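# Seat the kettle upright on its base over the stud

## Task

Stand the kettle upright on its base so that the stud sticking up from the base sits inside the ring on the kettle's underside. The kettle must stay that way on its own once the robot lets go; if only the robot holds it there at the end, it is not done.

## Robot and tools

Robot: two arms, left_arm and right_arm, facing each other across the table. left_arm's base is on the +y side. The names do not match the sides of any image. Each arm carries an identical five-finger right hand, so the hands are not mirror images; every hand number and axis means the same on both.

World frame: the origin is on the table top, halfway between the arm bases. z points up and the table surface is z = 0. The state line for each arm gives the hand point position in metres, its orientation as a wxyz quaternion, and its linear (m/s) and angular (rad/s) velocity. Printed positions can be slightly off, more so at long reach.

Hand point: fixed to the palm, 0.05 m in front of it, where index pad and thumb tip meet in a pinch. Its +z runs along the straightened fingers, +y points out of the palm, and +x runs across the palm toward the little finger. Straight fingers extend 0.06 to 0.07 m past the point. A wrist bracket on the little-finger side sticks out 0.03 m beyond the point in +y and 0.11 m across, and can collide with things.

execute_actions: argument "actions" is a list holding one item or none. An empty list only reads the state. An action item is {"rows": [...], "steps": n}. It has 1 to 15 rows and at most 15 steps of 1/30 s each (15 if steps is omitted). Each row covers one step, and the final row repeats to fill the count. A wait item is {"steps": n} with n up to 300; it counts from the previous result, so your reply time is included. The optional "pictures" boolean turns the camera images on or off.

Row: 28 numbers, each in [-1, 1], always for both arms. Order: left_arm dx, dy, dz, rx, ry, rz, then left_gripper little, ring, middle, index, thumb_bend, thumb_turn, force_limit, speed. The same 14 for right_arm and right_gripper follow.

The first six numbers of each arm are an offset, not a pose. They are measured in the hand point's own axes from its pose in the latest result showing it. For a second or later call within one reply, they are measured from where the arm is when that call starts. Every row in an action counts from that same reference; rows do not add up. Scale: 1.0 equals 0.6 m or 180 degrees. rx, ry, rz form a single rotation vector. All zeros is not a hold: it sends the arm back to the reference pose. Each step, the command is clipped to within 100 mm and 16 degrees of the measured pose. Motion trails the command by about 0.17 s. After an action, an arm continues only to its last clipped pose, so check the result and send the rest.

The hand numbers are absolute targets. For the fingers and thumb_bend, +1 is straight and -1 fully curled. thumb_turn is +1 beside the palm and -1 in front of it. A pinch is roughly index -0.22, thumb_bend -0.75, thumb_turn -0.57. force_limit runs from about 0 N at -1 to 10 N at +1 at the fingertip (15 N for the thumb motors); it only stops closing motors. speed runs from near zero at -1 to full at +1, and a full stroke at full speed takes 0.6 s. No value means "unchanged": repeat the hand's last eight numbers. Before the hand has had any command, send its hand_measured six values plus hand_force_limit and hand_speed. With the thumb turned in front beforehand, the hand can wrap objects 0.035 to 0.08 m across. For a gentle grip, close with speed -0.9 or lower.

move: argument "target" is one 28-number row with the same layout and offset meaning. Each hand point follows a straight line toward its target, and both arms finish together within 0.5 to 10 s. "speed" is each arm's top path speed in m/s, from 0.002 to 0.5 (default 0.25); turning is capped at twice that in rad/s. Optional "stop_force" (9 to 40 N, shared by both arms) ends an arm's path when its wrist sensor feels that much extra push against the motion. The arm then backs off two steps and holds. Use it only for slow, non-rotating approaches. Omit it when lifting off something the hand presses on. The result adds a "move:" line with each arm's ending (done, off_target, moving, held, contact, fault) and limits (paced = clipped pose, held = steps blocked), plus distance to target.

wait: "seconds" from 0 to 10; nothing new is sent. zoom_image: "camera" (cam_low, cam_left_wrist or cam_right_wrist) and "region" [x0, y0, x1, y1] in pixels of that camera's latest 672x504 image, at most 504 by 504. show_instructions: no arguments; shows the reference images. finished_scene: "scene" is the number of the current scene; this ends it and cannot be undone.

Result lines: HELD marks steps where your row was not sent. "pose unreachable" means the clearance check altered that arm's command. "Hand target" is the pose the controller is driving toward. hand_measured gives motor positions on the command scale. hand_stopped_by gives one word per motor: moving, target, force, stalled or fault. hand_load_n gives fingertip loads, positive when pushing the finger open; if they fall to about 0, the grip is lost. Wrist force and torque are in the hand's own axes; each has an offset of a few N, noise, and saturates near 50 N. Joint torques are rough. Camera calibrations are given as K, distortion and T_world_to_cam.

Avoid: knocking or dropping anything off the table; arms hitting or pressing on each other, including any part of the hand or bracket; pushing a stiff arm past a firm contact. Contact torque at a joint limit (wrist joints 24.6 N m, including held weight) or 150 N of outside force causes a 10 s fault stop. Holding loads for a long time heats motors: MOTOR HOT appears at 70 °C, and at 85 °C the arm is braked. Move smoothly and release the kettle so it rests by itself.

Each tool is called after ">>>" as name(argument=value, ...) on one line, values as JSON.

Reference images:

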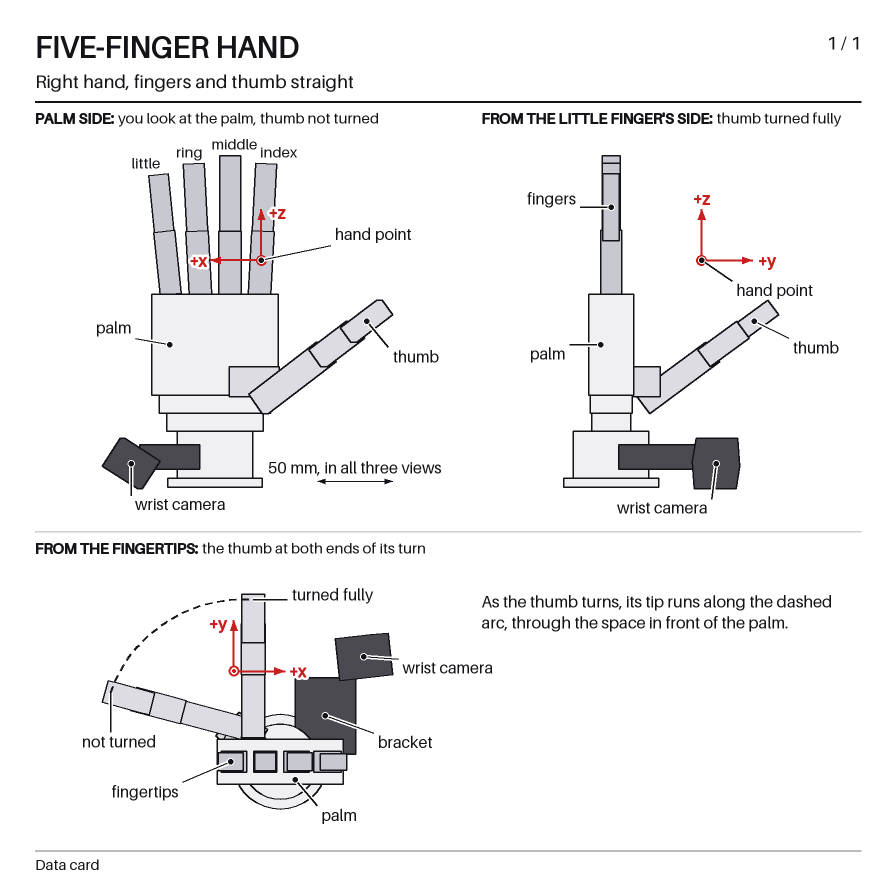

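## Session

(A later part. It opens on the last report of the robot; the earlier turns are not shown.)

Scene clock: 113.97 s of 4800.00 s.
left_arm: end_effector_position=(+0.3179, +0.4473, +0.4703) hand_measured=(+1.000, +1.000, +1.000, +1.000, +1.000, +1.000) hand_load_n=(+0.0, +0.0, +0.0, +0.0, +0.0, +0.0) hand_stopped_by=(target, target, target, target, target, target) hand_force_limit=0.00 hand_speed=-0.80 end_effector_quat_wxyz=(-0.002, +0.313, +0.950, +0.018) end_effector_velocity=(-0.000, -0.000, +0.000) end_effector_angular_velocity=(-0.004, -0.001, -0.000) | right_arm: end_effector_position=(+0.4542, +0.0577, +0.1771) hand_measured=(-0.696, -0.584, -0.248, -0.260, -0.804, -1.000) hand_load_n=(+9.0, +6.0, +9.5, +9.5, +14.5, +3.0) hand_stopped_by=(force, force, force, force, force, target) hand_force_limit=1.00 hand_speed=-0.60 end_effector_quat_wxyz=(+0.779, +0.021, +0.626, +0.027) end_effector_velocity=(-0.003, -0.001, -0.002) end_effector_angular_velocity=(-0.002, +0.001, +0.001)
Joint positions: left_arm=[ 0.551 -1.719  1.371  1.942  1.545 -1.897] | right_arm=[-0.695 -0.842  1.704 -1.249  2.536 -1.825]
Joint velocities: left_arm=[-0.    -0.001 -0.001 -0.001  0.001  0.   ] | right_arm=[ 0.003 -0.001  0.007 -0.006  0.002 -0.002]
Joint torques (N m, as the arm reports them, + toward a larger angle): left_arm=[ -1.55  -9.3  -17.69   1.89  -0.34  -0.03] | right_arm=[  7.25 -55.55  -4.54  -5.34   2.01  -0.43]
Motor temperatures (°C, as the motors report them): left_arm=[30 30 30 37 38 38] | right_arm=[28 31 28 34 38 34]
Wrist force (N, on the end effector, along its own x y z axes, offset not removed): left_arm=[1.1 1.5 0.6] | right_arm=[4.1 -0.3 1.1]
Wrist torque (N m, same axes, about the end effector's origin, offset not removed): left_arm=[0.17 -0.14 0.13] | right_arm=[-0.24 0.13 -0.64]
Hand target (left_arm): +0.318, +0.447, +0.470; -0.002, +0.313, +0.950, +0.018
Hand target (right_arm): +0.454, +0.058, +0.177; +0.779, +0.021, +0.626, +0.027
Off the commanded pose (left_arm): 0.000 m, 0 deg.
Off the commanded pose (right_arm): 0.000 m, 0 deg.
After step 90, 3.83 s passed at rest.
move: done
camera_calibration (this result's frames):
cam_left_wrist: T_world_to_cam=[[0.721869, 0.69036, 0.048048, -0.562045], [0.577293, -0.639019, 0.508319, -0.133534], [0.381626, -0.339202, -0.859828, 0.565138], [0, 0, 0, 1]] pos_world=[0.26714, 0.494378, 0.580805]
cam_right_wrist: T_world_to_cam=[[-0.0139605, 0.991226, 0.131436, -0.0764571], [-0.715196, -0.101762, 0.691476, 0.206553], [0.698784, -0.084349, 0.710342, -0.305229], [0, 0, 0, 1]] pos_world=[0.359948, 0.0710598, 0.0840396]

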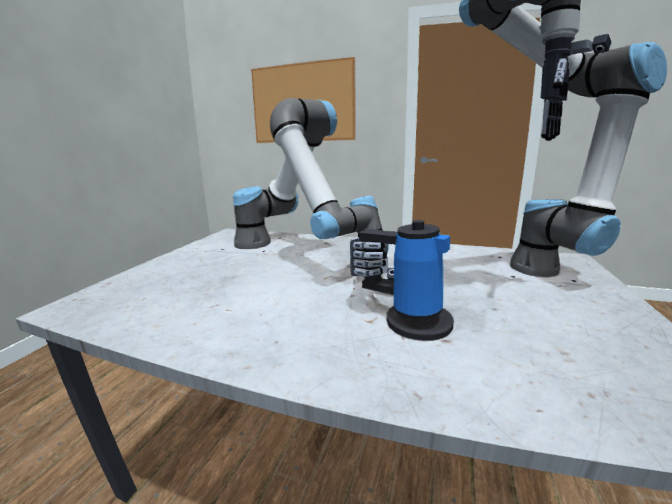

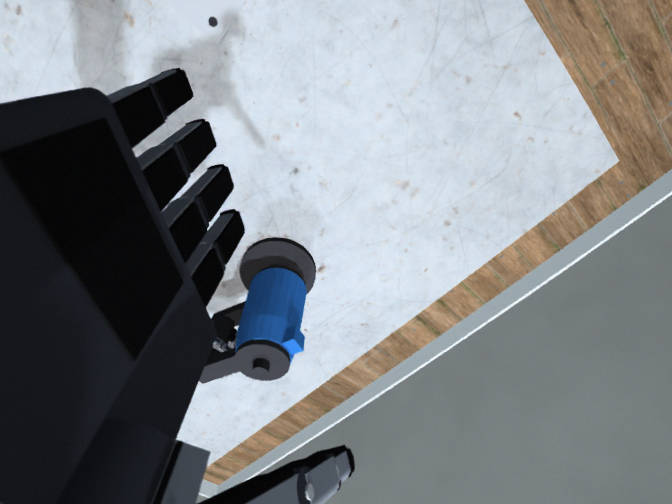

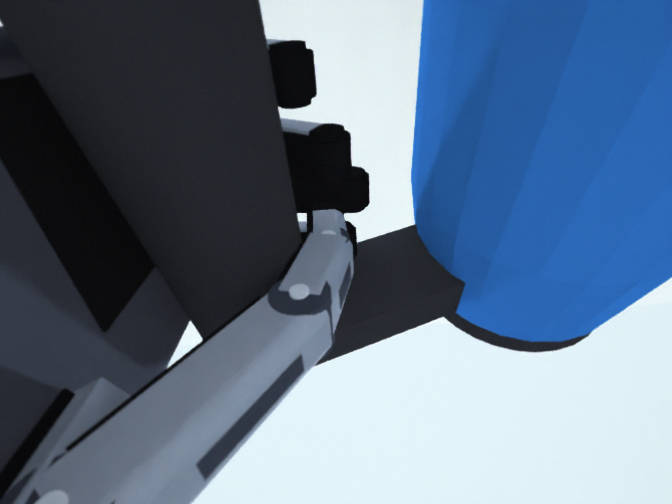

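>>> move(target=[0,0,0,0,0,0,1,1,1,1,1,1,0,-0.8,-0.003,0.007,-0.013,0,0,0,-0.95,-0.95,-1,-1,-1,-1,1,-0.6], speed=0.02)

>>> move(target=[0,0,0,0,0,0,1,1,1,1,1,1,0,-0.8,0.065,-0.0046,-0.0146,0,0,0,-0.95,-0.95,-1,-1,-1,-1,1,-0.6], speed=0.005, stop_force=10)

>>> zoom_image(camera="cam_low", region=[320, 180, 520, 350])

>>> zoom_image(camera="cam_left_wrist", region=[180, 220, 380, 410])

Scene clock: 120.50 s of 4800.00 s.
left_arm: end_effector_position=(+0.3179, +0.4473, +0.4703) hand_measured=(+1.000, +1.000, +1.000, +1.000, +1.000, +1.000) hand_load_n=(+0.0, +0.0, +0.0, +0.0, +0.0, +0.0) hand_stopped_by=(target, target, target, target, target, target) hand_force_limit=0.00 hand_speed=-0.80 end_effector_quat_wxyz=(-0.002, +0.313, +0.950, +0.018) end_effector_velocity=(-0.001, +0.000, +0.000) end_effector_angular_velocity=(+0.001, +0.002, -0.000) | right_arm: end_effector_position=(+0.4464, +0.0616, +0.1775) hand_measured=(-0.696, -0.584, -0.248, -0.260, -0.804, -1.000) hand_load_n=(+9.0, +6.0, +9.5, +9.5, +14.5, +3.0) hand_stopped_by=(force, force, force, force, force, target) hand_force_limit=1.00 hand_speed=-0.60 end_effector_quat_wxyz=(+0.779, +0.021, +0.626, +0.027) end_effector_velocity=(-0.003, +0.002, +0.001) end_effector_angular_velocity=(+0.001, -0.001, +0.002)
Joint positions: left_arm=[ 0.551 -1.719  1.371  1.942  1.545 -1.897] | right_arm=[-0.68  -0.841  1.703 -1.256  2.55  -1.835]
Joint velocities: left_arm=[ 0.    -0.001  0.001  0.002  0.001  0.   ] | right_arm=[ 0.006  0.    -0.002 -0.002  0.004 -0.003]
Joint torques (N m, as the arm reports them, + toward a larger angle): left_arm=[ -1.64 -10.15 -17.89   1.88  -0.4    0.01] | right_arm=[  7.01 -39.7  -30.33  -4.97   2.08  -0.82]
Motor temperatures (°C, as the motors report them): left_arm=[30 30 30 37 38 38] | right_arm=[28 31 28 34 38 34]
Wrist force (N, on the end effector, along its own x y z axes, offset not removed): left_arm=[0.4 0.4 0.8] | right_arm=[6.3 -0.7 0.3]
Wrist torque (N m, same axes, about the end effector's origin, offset not removed): left_arm=[0.01 0.00 0.11] | right_arm=[-0.12 -0.13 -0.33]
Hand target (left_arm): +0.318, +0.447, +0.470; -0.002, +0.313, +0.950, +0.018
Hand target (right_arm): +0.446, +0.062, +0.177; +0.779, +0.021, +0.626, +0.027
Off the commanded pose (left_arm): 0.000 m, 0 deg.
Off the commanded pose (right_arm): 0.000 m, 0 deg.
After step 90, 2.77 s passed at rest.
move: done
camera_calibration (this result's frames):
cam_left_wrist: T_world_to_cam=[[0.721869, 0.69036, 0.0480479, -0.562045], [0.577293, -0.639019, 0.508319, -0.133534], [0.381626, -0.339202, -0.859828, 0.565138], [0, 0, 0, 1]] pos_world=[0.26714, 0.494378, 0.580805]
cam_right_wrist: T_world_to_cam=[[-0.013975, 0.991225, 0.131448, -0.0805235], [-0.715186, -0.101782, 0.691484, 0.201073], [0.698795, -0.0843459, 0.710332, -0.299661], [0, 0, 0, 1]] pos_world=[0.352081, 0.0750073, 0.0844043]

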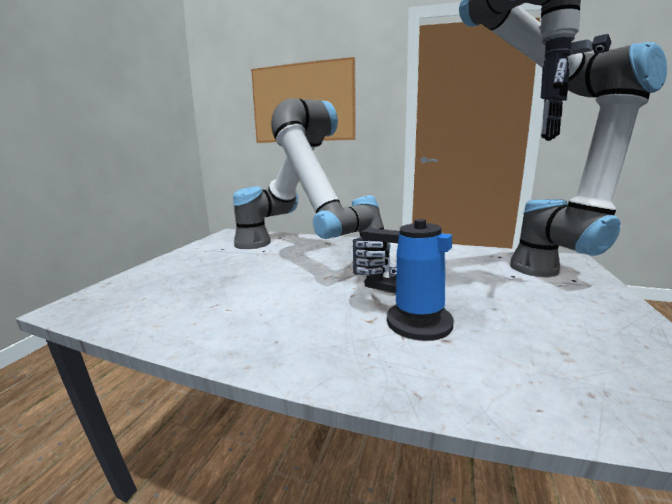

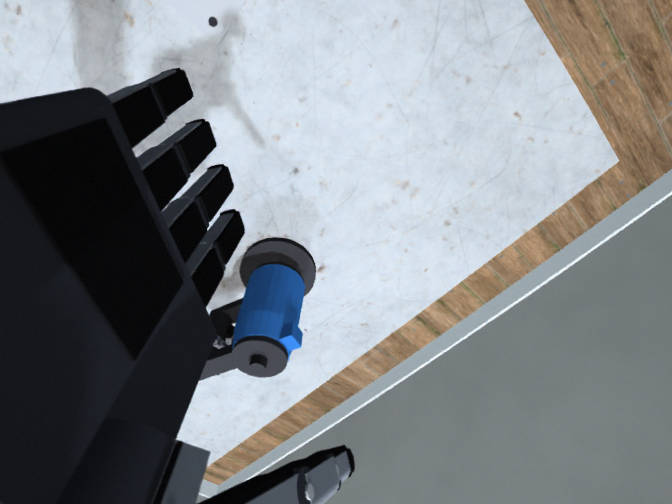

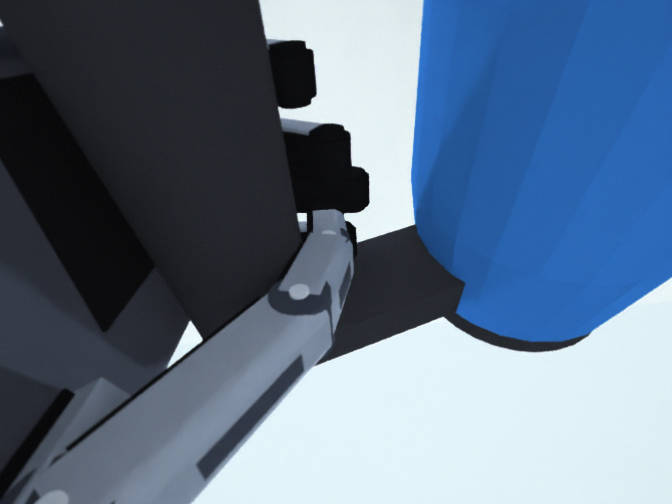

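Scene clock: 125.43 s of 4800.00 s.
left_arm: end_effector_position=(+0.3179, +0.4473, +0.4703) hand_measured=(+1.000, +1.000, +1.000, +1.000, +1.000, +1.000) hand_load_n=(+0.0, +0.0, +0.0, +0.0, +0.0, +0.0) hand_stopped_by=(target, target, target, target, target, target) hand_force_limit=0.00 hand_speed=-0.80 end_effector_quat_wxyz=(-0.002, +0.313, +0.950, +0.018) end_effector_velocity=(+0.000, -0.000, -0.000) end_effector_angular_velocity=(+0.002, +0.000, +0.000) | right_arm: end_effector_position=(+0.4463, +0.0616, +0.1547) hand_measured=(-0.696, -0.584, -0.248, -0.260, -0.804, -1.000) hand_load_n=(+9.0, +6.0, +9.5, +9.5, +14.5, +3.0) hand_stopped_by=(force, force, force, force, force, target) hand_force_limit=1.00 hand_speed=-0.60 end_effector_quat_wxyz=(+0.779, +0.021, +0.626, +0.027) end_effector_velocity=(-0.000, -0.000, +0.000) end_effector_angular_velocity=(-0.002, +0.002, +0.000)
Joint positions: left_arm=[ 0.551 -1.719  1.371  1.942  1.545 -1.897] | right_arm=[-0.68  -0.8    1.704 -1.299  2.55  -1.835]
Joint velocities: left_arm=[-0.     0.001  0.001  0.    -0.001 -0.   ] | right_arm=[ 0.    -0.002  0.     0.006  0.     0.001]
Joint torques (N m, as the arm reports them, + toward a larger angle): left_arm=[ -1.6   -9.53 -17.75   1.82  -0.41   0.06] | right_arm=[  7.07 -47.84  -7.51   1.75   1.53  -0.95]
Motor temperatures (°C, as the motors report them): left_arm=[30 30 30 37 38 38] | right_arm=[28 31 28 34 38 34]
Wrist force (N, on the end effector, along its own x y z axes, offset not removed): left_arm=[1.5 -0.1 0.0] | right_arm=[-3.4 -0.2 3.1]
Wrist torque (N m, same axes, about the end effector's origin, offset not removed): left_arm=[0.00 -0.17 0.14] | right_arm=[-0.08 -0.47 0.02]
Hand target (left_arm): +0.318, +0.447, +0.470; -0.002, +0.313, +0.950, +0.018
Hand target (right_arm): +0.446, +0.062, +0.155; +0.779, +0.022, +0.626, +0.027
Off the commanded pose (left_arm): 0.000 m, 0 deg.
Off the commanded pose (right_arm): 0.017 m, 0 deg.
move: contact (right_arm)
camera_calibration (this result's frames):
cam_left_wrist: T_world_to_cam=[[0.721869, 0.69036, 0.0480479, -0.562045], [0.577292, -0.639019, 0.508319, -0.133534], [0.381626, -0.339202, -0.859828, 0.565138], [0, 0, 0, 1]] pos_world=[0.26714, 0.494378, 0.580805]
cam_right_wrist: T_world_to_cam=[[-0.0139715, 0.99121, 0.131555, -0.0775424], [-0.715219, -0.10185, 0.691439, 0.216784], [0.69876, -0.0844305, 0.710356, -0.283408], [0, 0, 0, 1]] pos_world=[0.351999, 0.0750121, 0.0616289]

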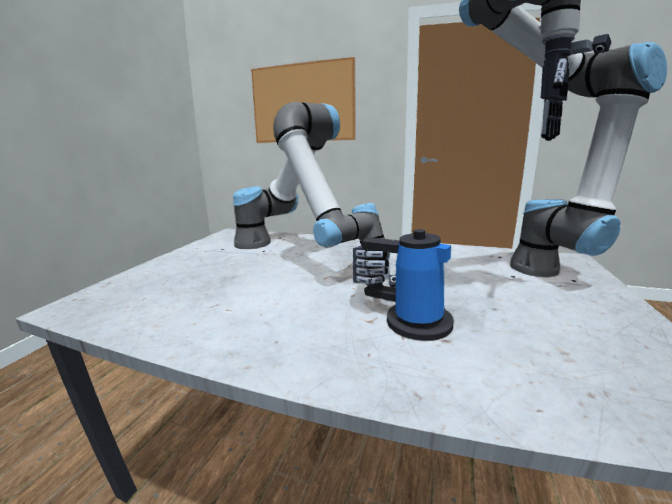

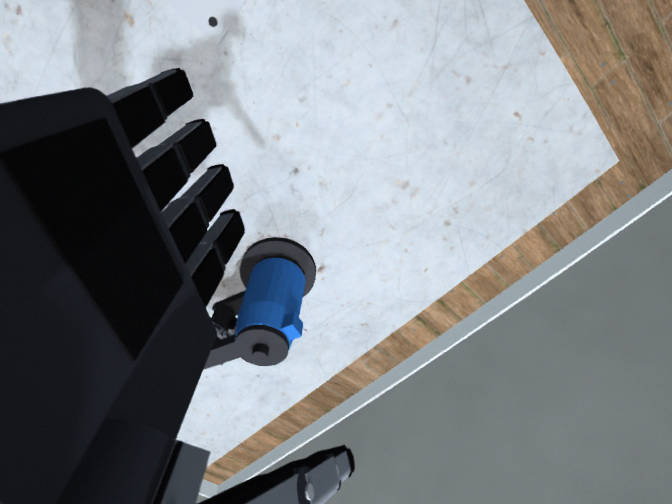

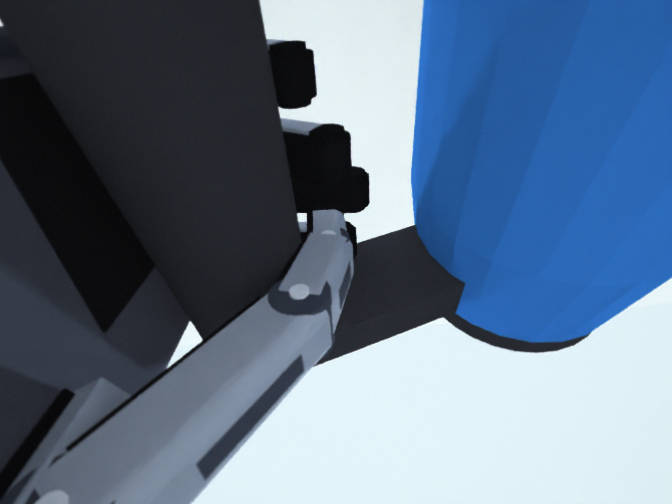

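Region (320, 180, 520, 350) of cam_low's 672x504 image, scaled by 2.520, with more detail than that image has; it fills the top 428 rows of this view, and the rest is white.

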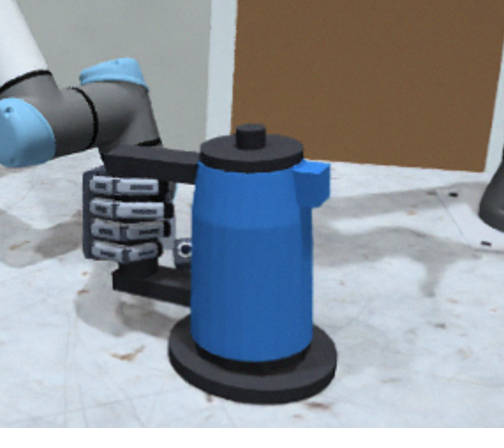

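Region (180, 220, 380, 410) of cam_left_wrist's 672x504 image, scaled by 2.520, with more detail than that image has; it fills the top 479 rows of this view, and the rest is white.

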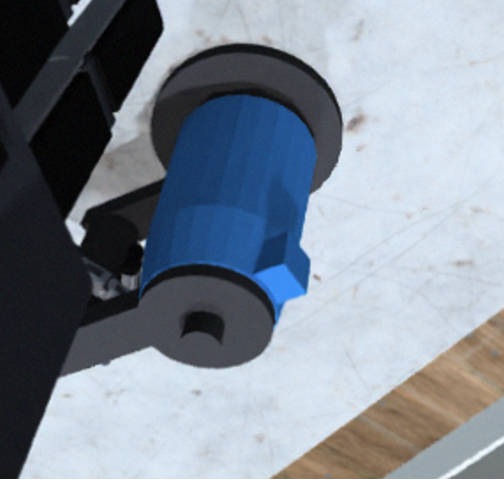

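Plausibly seated; release slowly and check.

>>> move(target=[0,0,0,0,0,0,1,1,1,1,1,1,0,-0.8,0,0,0,0,0,0,1,1,1,1,1,-1,1,-0.6])

>>> move(target=[0,0,0,0,0,0,1,1,1,1,1,1,0,-0.8,0,-0.06,-0.045,0,0,0,1,1,1,1,1,-1,1,-0.6], speed=0.04)

>>> move(target=[0,0,0,0,0,0,1,1,1,1,1,1,0,-0.8,-0.015,-0.15,0,0,0,0,1,1,1,1,1,-1,1,-0.6], speed=0.08)

>>> zoom_image(camera="cam_low", region=[320, 180, 520, 350])

Scene clock: 133.43 s of 4800.00 s.
left_arm: end_effector_position=(+0.3179, +0.4473, +0.4703) hand_measured=(+1.000, +1.000, +1.000, +1.000, +1.000, +1.000) hand_load_n=(+0.0, +0.0, +0.0, +0.0, +0.0, +0.0) hand_stopped_by=(target, target, target, target, target, target) hand_force_limit=0.00 hand_speed=-0.80 end_effector_quat_wxyz=(-0.002, +0.313, +0.950, +0.018) end_effector_velocity=(+0.000, -0.000, +0.000) end_effector_angular_velocity=(+0.000, +0.000, -0.000) | right_arm: end_effector_position=(+0.4463, +0.0616, +0.1547) hand_measured=(+1.000, +1.000, +1.000, +1.000, +1.000, -1.000) hand_load_n=(+0.0, +0.0, +0.0, +0.0, +0.0, +0.0) hand_stopped_by=(target, target, target, target, target, target) hand_force_limit=1.00 hand_speed=-0.60 end_effector_quat_wxyz=(+0.779, +0.021, +0.626, +0.027) end_effector_velocity=(-0.001, +0.001, +0.000) end_effector_angular_velocity=(-0.000, +0.000, +0.002)
Joint positions: left_arm=[ 0.551 -1.719  1.371  1.942  1.545 -1.897] | right_arm=[-0.68  -0.8    1.704 -1.299  2.55  -1.835]
Joint velocities: left_arm=[ 0.  0. -0.  0. -0.  0.] | right_arm=[ 0.002 -0.    -0.     0.001 -0.    -0.   ]
Joint torques (N m, as the arm reports them, + toward a larger angle): left_arm=[ -1.42  -9.69 -17.43   1.79  -0.4    0.04] | right_arm=[ -2.39 -36.2   -6.17  -3.35   0.96   1.12]
Motor temperatures (°C, as the motors report them): left_arm=[30 30 30 37 38 38] | right_arm=[28 31 28 34 38 34]
Wrist force (N, on the end effector, along its own x y z axes, offset not removed): left_arm=[1.2 0.6 -0.4] | right_arm=[1.9 0.2 2.7]
Wrist torque (N m, same axes, about the end effector's origin, offset not removed): left_arm=[0.04 -0.11 0.19] | right_arm=[-0.07 -0.41 -0.02]
Hand target (left_arm): +0.318, +0.447, +0.470; -0.002, +0.313, +0.950, +0.018
Hand target (right_arm): +0.446, +0.062, +0.155; +0.779, +0.021, +0.626, +0.027
Off the commanded pose (left_arm): 0.000 m, 0 deg.
Off the commanded pose (right_arm): 0.000 m, 0 deg.
After step 90, 0.43 s passed at rest.
move: done
camera_calibration (this result's frames):
cam_left_wrist: T_world_to_cam=[[0.721869, 0.69036, 0.048048, -0.562045], [0.577292, -0.639019, 0.508318, -0.133534], [0.381626, -0.339202, -0.859828, 0.565138], [0, 0, 0, 1]] pos_world=[0.26714, 0.494378, 0.580805]
cam_right_wrist: T_world_to_cam=[[-0.0139746, 0.99121, 0.131556, -0.0775425], [-0.715219, -0.101853, 0.691439, 0.216783], [0.698761, -0.0844289, 0.710356, -0.283407], [0, 0, 0, 1]] pos_world=[0.351997, 0.0750132, 0.0616289]

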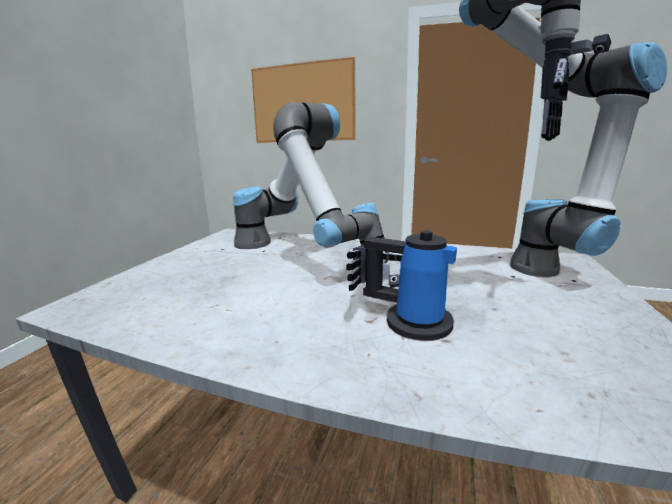

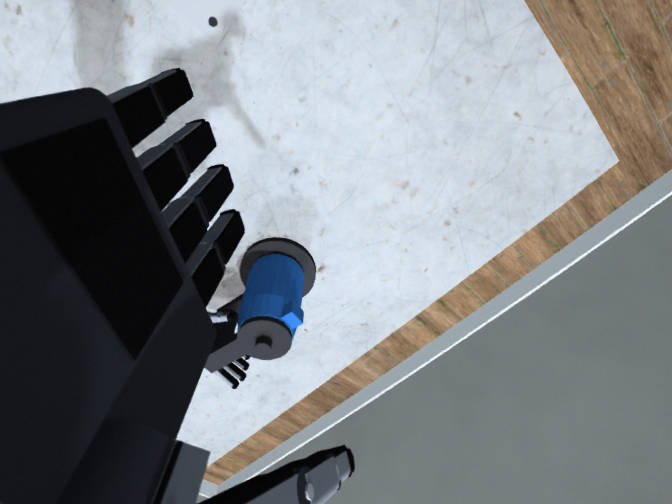

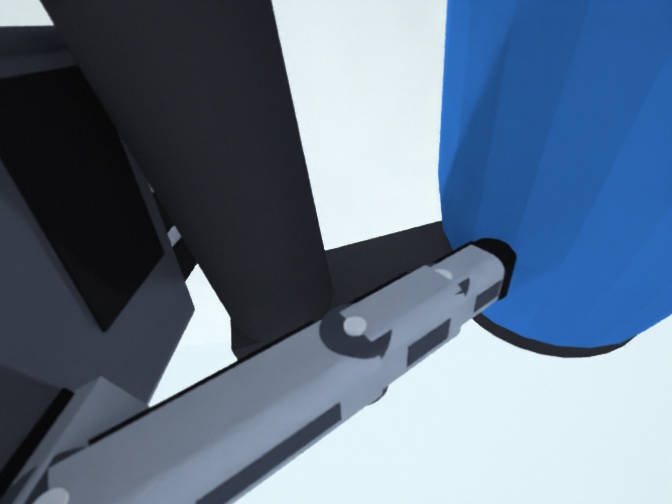

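Scene clock: 134.93 s of 4800.00 s.
left_arm: end_effector_position=(+0.3179, +0.4473, +0.4703) hand_measured=(+1.000, +1.000, +1.000, +1.000, +1.000, +1.000) hand_load_n=(+0.0, +0.0, +0.0, +0.0, +0.0, +0.0) hand_stopped_by=(target, target, target, target, target, target) hand_force_limit=0.00 hand_speed=-0.80 end_effector_quat_wxyz=(-0.002, +0.313, +0.950, +0.018) end_effector_velocity=(+0.000, +0.000, -0.000) end_effector_angular_velocity=(-0.000, -0.000, -0.000) | right_arm: end_effector_position=(+0.4206, +0.0259, +0.1464) hand_measured=(+1.000, +1.000, +1.000, +1.000, +1.000, -1.000) hand_load_n=(+0.0, +0.0, +0.0, +0.0, +0.0, +0.0) hand_stopped_by=(target, target, target, target, target, target) hand_force_limit=1.00 hand_speed=-0.60 end_effector_quat_wxyz=(+0.779, +0.021, +0.626, +0.027) end_effector_velocity=(-0.001, -0.002, +0.000) end_effector_angular_velocity=(+0.002, -0.001, -0.000)
Joint positions: left_arm=[ 0.551 -1.719  1.371  1.942  1.545 -1.897] | right_arm=[-0.674 -0.844  1.841 -1.395  2.555 -1.839]
Joint velocities: left_arm=[ 0. -0.  0. -0. -0.  0.] | right_arm=[ 0.    -0.003  0.006 -0.007  0.    -0.001]
Joint torques (N m, as the arm reports them, + toward a larger angle): left_arm=[ -1.45  -9.74 -17.48   1.73  -0.42   0.11] | right_arm=[  7.05 -45.89  -1.42  -3.55   2.2   -1.26]
Motor temperatures (°C, as the motors report them): left_arm=[30 30 30 37 38 38] | right_arm=[28 31 28 34 38 34]
Wrist force (N, on the end effector, along its own x y z axes, offset not removed): left_arm=[0.4 2.3 1.2] | right_arm=[3.9 0.7 2.1]
Wrist torque (N m, same axes, about the end effector's origin, offset not removed): left_arm=[0.29 -0.02 0.11] | right_arm=[0.00 -0.72 0.24]
Hand target (left_arm): +0.318, +0.447, +0.470; -0.002, +0.313, +0.950, +0.018
Hand target (right_arm): +0.420, +0.026, +0.146; +0.779, +0.021, +0.626, +0.027
Off the commanded pose (left_arm): 0.000 m, 0 deg.
Off the commanded pose (right_arm): 0.000 m, 0 deg.
move: done
camera_calibration (this result's frames):
cam_left_wrist: T_world_to_cam=[[0.721869, 0.69036, 0.0480481, -0.562045], [0.577293, -0.639019, 0.508318, -0.133534], [0.381626, -0.339201, -0.859828, 0.565138], [0, 0, 0, 1]] pos_world=[0.26714, 0.494378, 0.580805]
cam_right_wrist: T_world_to_cam=[[-0.0139682, 0.991209, 0.131563, -0.0414462], [-0.715187, -0.101857, 0.691471, 0.200503], [0.698793, -0.0844335, 0.710323, -0.26265], [0, 0, 0, 1]] pos_world=[0.326356, 0.039328, 0.0533774]

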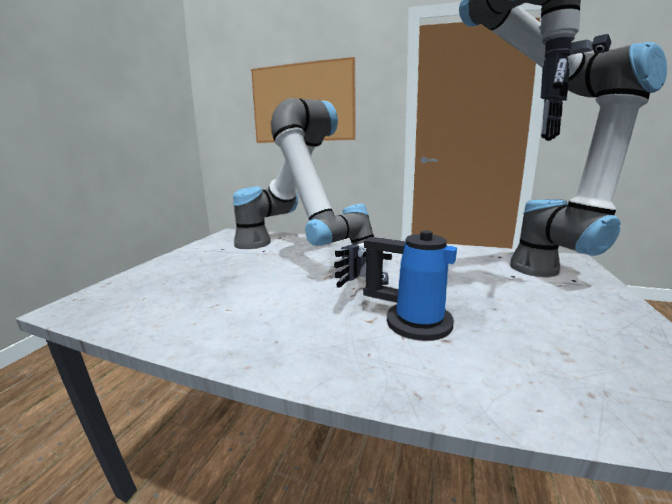

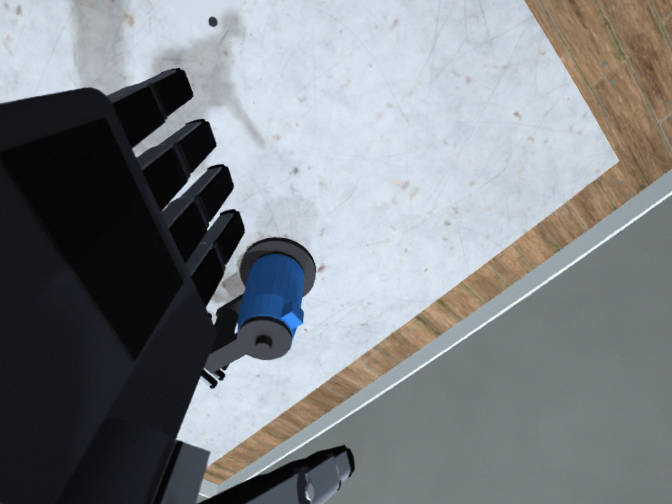

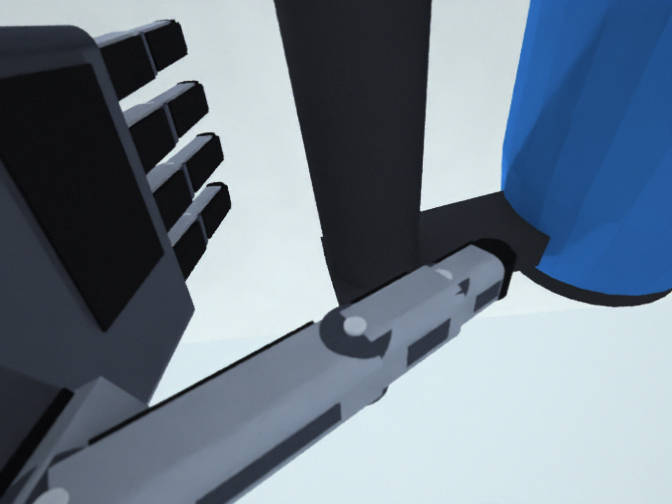

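Scene clock: 136.53 s of 4800.00 s.
left_arm: end_effector_position=(+0.3179, +0.4473, +0.4703) hand_measured=(+1.000, +1.000, +1.000, +1.000, +1.000, +1.000) hand_load_n=(+0.0, +0.0, +0.0, +0.0, +0.0, +0.0) hand_stopped_by=(target, target, target, target, target, target) hand_force_limit=0.00 hand_speed=-0.80 end_effector_quat_wxyz=(-0.002, +0.313, +0.950, +0.018) end_effector_velocity=(+0.000, -0.001, -0.000) end_effector_angular_velocity=(-0.001, +0.001, +0.000) | right_arm: end_effector_position=(+0.4201, -0.0643, +0.1489) hand_measured=(+1.000, +1.000, +1.000, +1.000, +1.000, -1.000) hand_load_n=(+0.0, +0.0, +0.0, +0.0, +0.0, +0.0) hand_stopped_by=(target, target, target, target, target, target) hand_force_limit=1.00 hand_speed=-0.60 end_effector_quat_wxyz=(+0.779, +0.022, +0.626, +0.027) end_effector_velocity=(+0.001, -0.002, +0.000) end_effector_angular_velocity=(-0.001, -0.000, -0.001)
Joint positions: left_arm=[ 0.551 -1.719  1.371  1.942  1.545 -1.897] | right_arm=[-0.777 -0.957  2.089 -1.479  2.459 -1.775]
Joint velocities: left_arm=[-0.     0.002 -0.001 -0.001  0.002 -0.   ] | right_arm=[-0.004 -0.003  0.006 -0.002 -0.003  0.001]
Joint torques (N m, as the arm reports them, + toward a larger angle): left_arm=[ -2.02  -9.39 -17.4    1.71  -0.46   0.05] | right_arm=[ -6.29 -42.97  -0.07  -3.59  -3.53   1.37]
Motor temperatures (°C, as the motors report them): left_arm=[30 30 30 37 38 38] | right_arm=[28 31 28 34 38 34]
Wrist force (N, on the end effector, along its own x y z axes, offset not removed): left_arm=[0.1 0.0 1.2] | right_arm=[-2.1 -1.0 2.0]
Wrist torque (N m, same axes, about the end effector's origin, offset not removed): left_arm=[-0.15 -0.01 0.00] | right_arm=[-0.26 0.33 -0.24]
Hand target (left_arm): +0.318, +0.447, +0.470; -0.002, +0.313, +0.950, +0.018
Hand target (right_arm): +0.420, -0.065, +0.149; +0.779, +0.021, +0.626, +0.027
Off the commanded pose (left_arm): 0.000 m, 0 deg.
Off the commanded pose (right_arm): 0.000 m, 0 deg.
move: done
camera_calibration (this result's frames):
cam_left_wrist: T_world_to_cam=[[0.721869, 0.69036, 0.0480479, -0.562045], [0.577293, -0.639019, 0.508319, -0.133534], [0.381626, -0.339202, -0.859828, 0.565138], [0, 0, 0, 1]] pos_world=[0.26714, 0.494378, 0.580805]
cam_right_wrist: T_world_to_cam=[[-0.0139275, 0.99121, 0.13156, 0.0475908], [-0.715192, -0.101826, 0.691471, 0.189222], [0.698789, -0.0844605, 0.710324, -0.271703], [0, 0, 0, 1]] pos_world=[0.325856, -0.0508529, 0.0558946]

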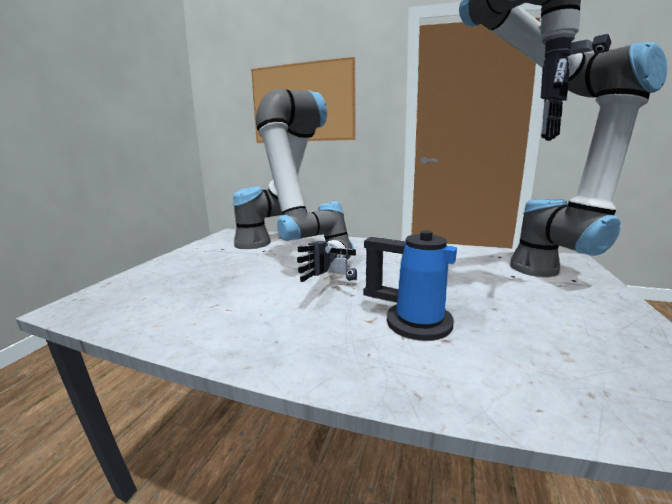

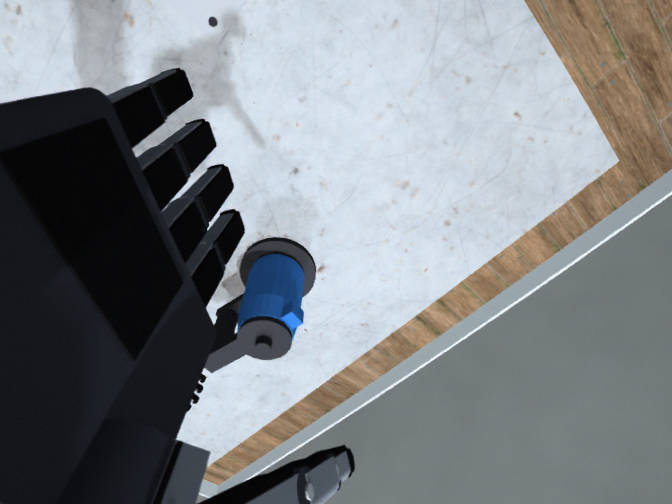

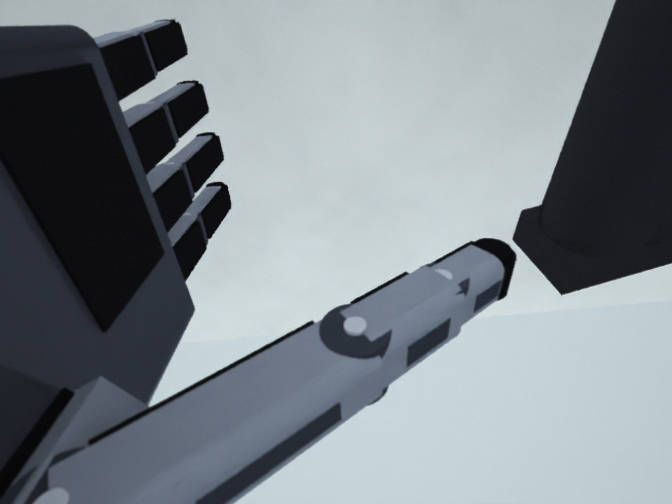

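Region (320, 180, 520, 350) of cam_low's 672x504 image, scaled by 2.520, with more detail than that image has; it fills the top 428 rows of this view, and the rest is white.

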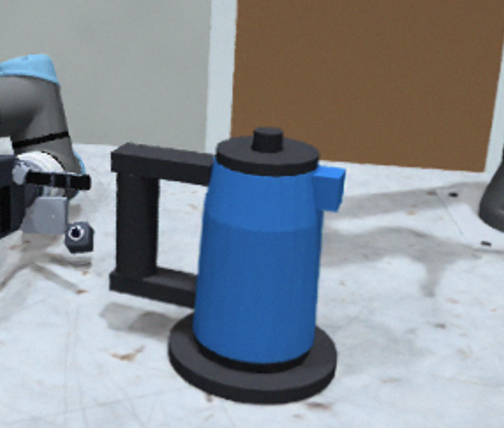

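>>> finished_scene(scene=1)

The scene is finished: the task was done.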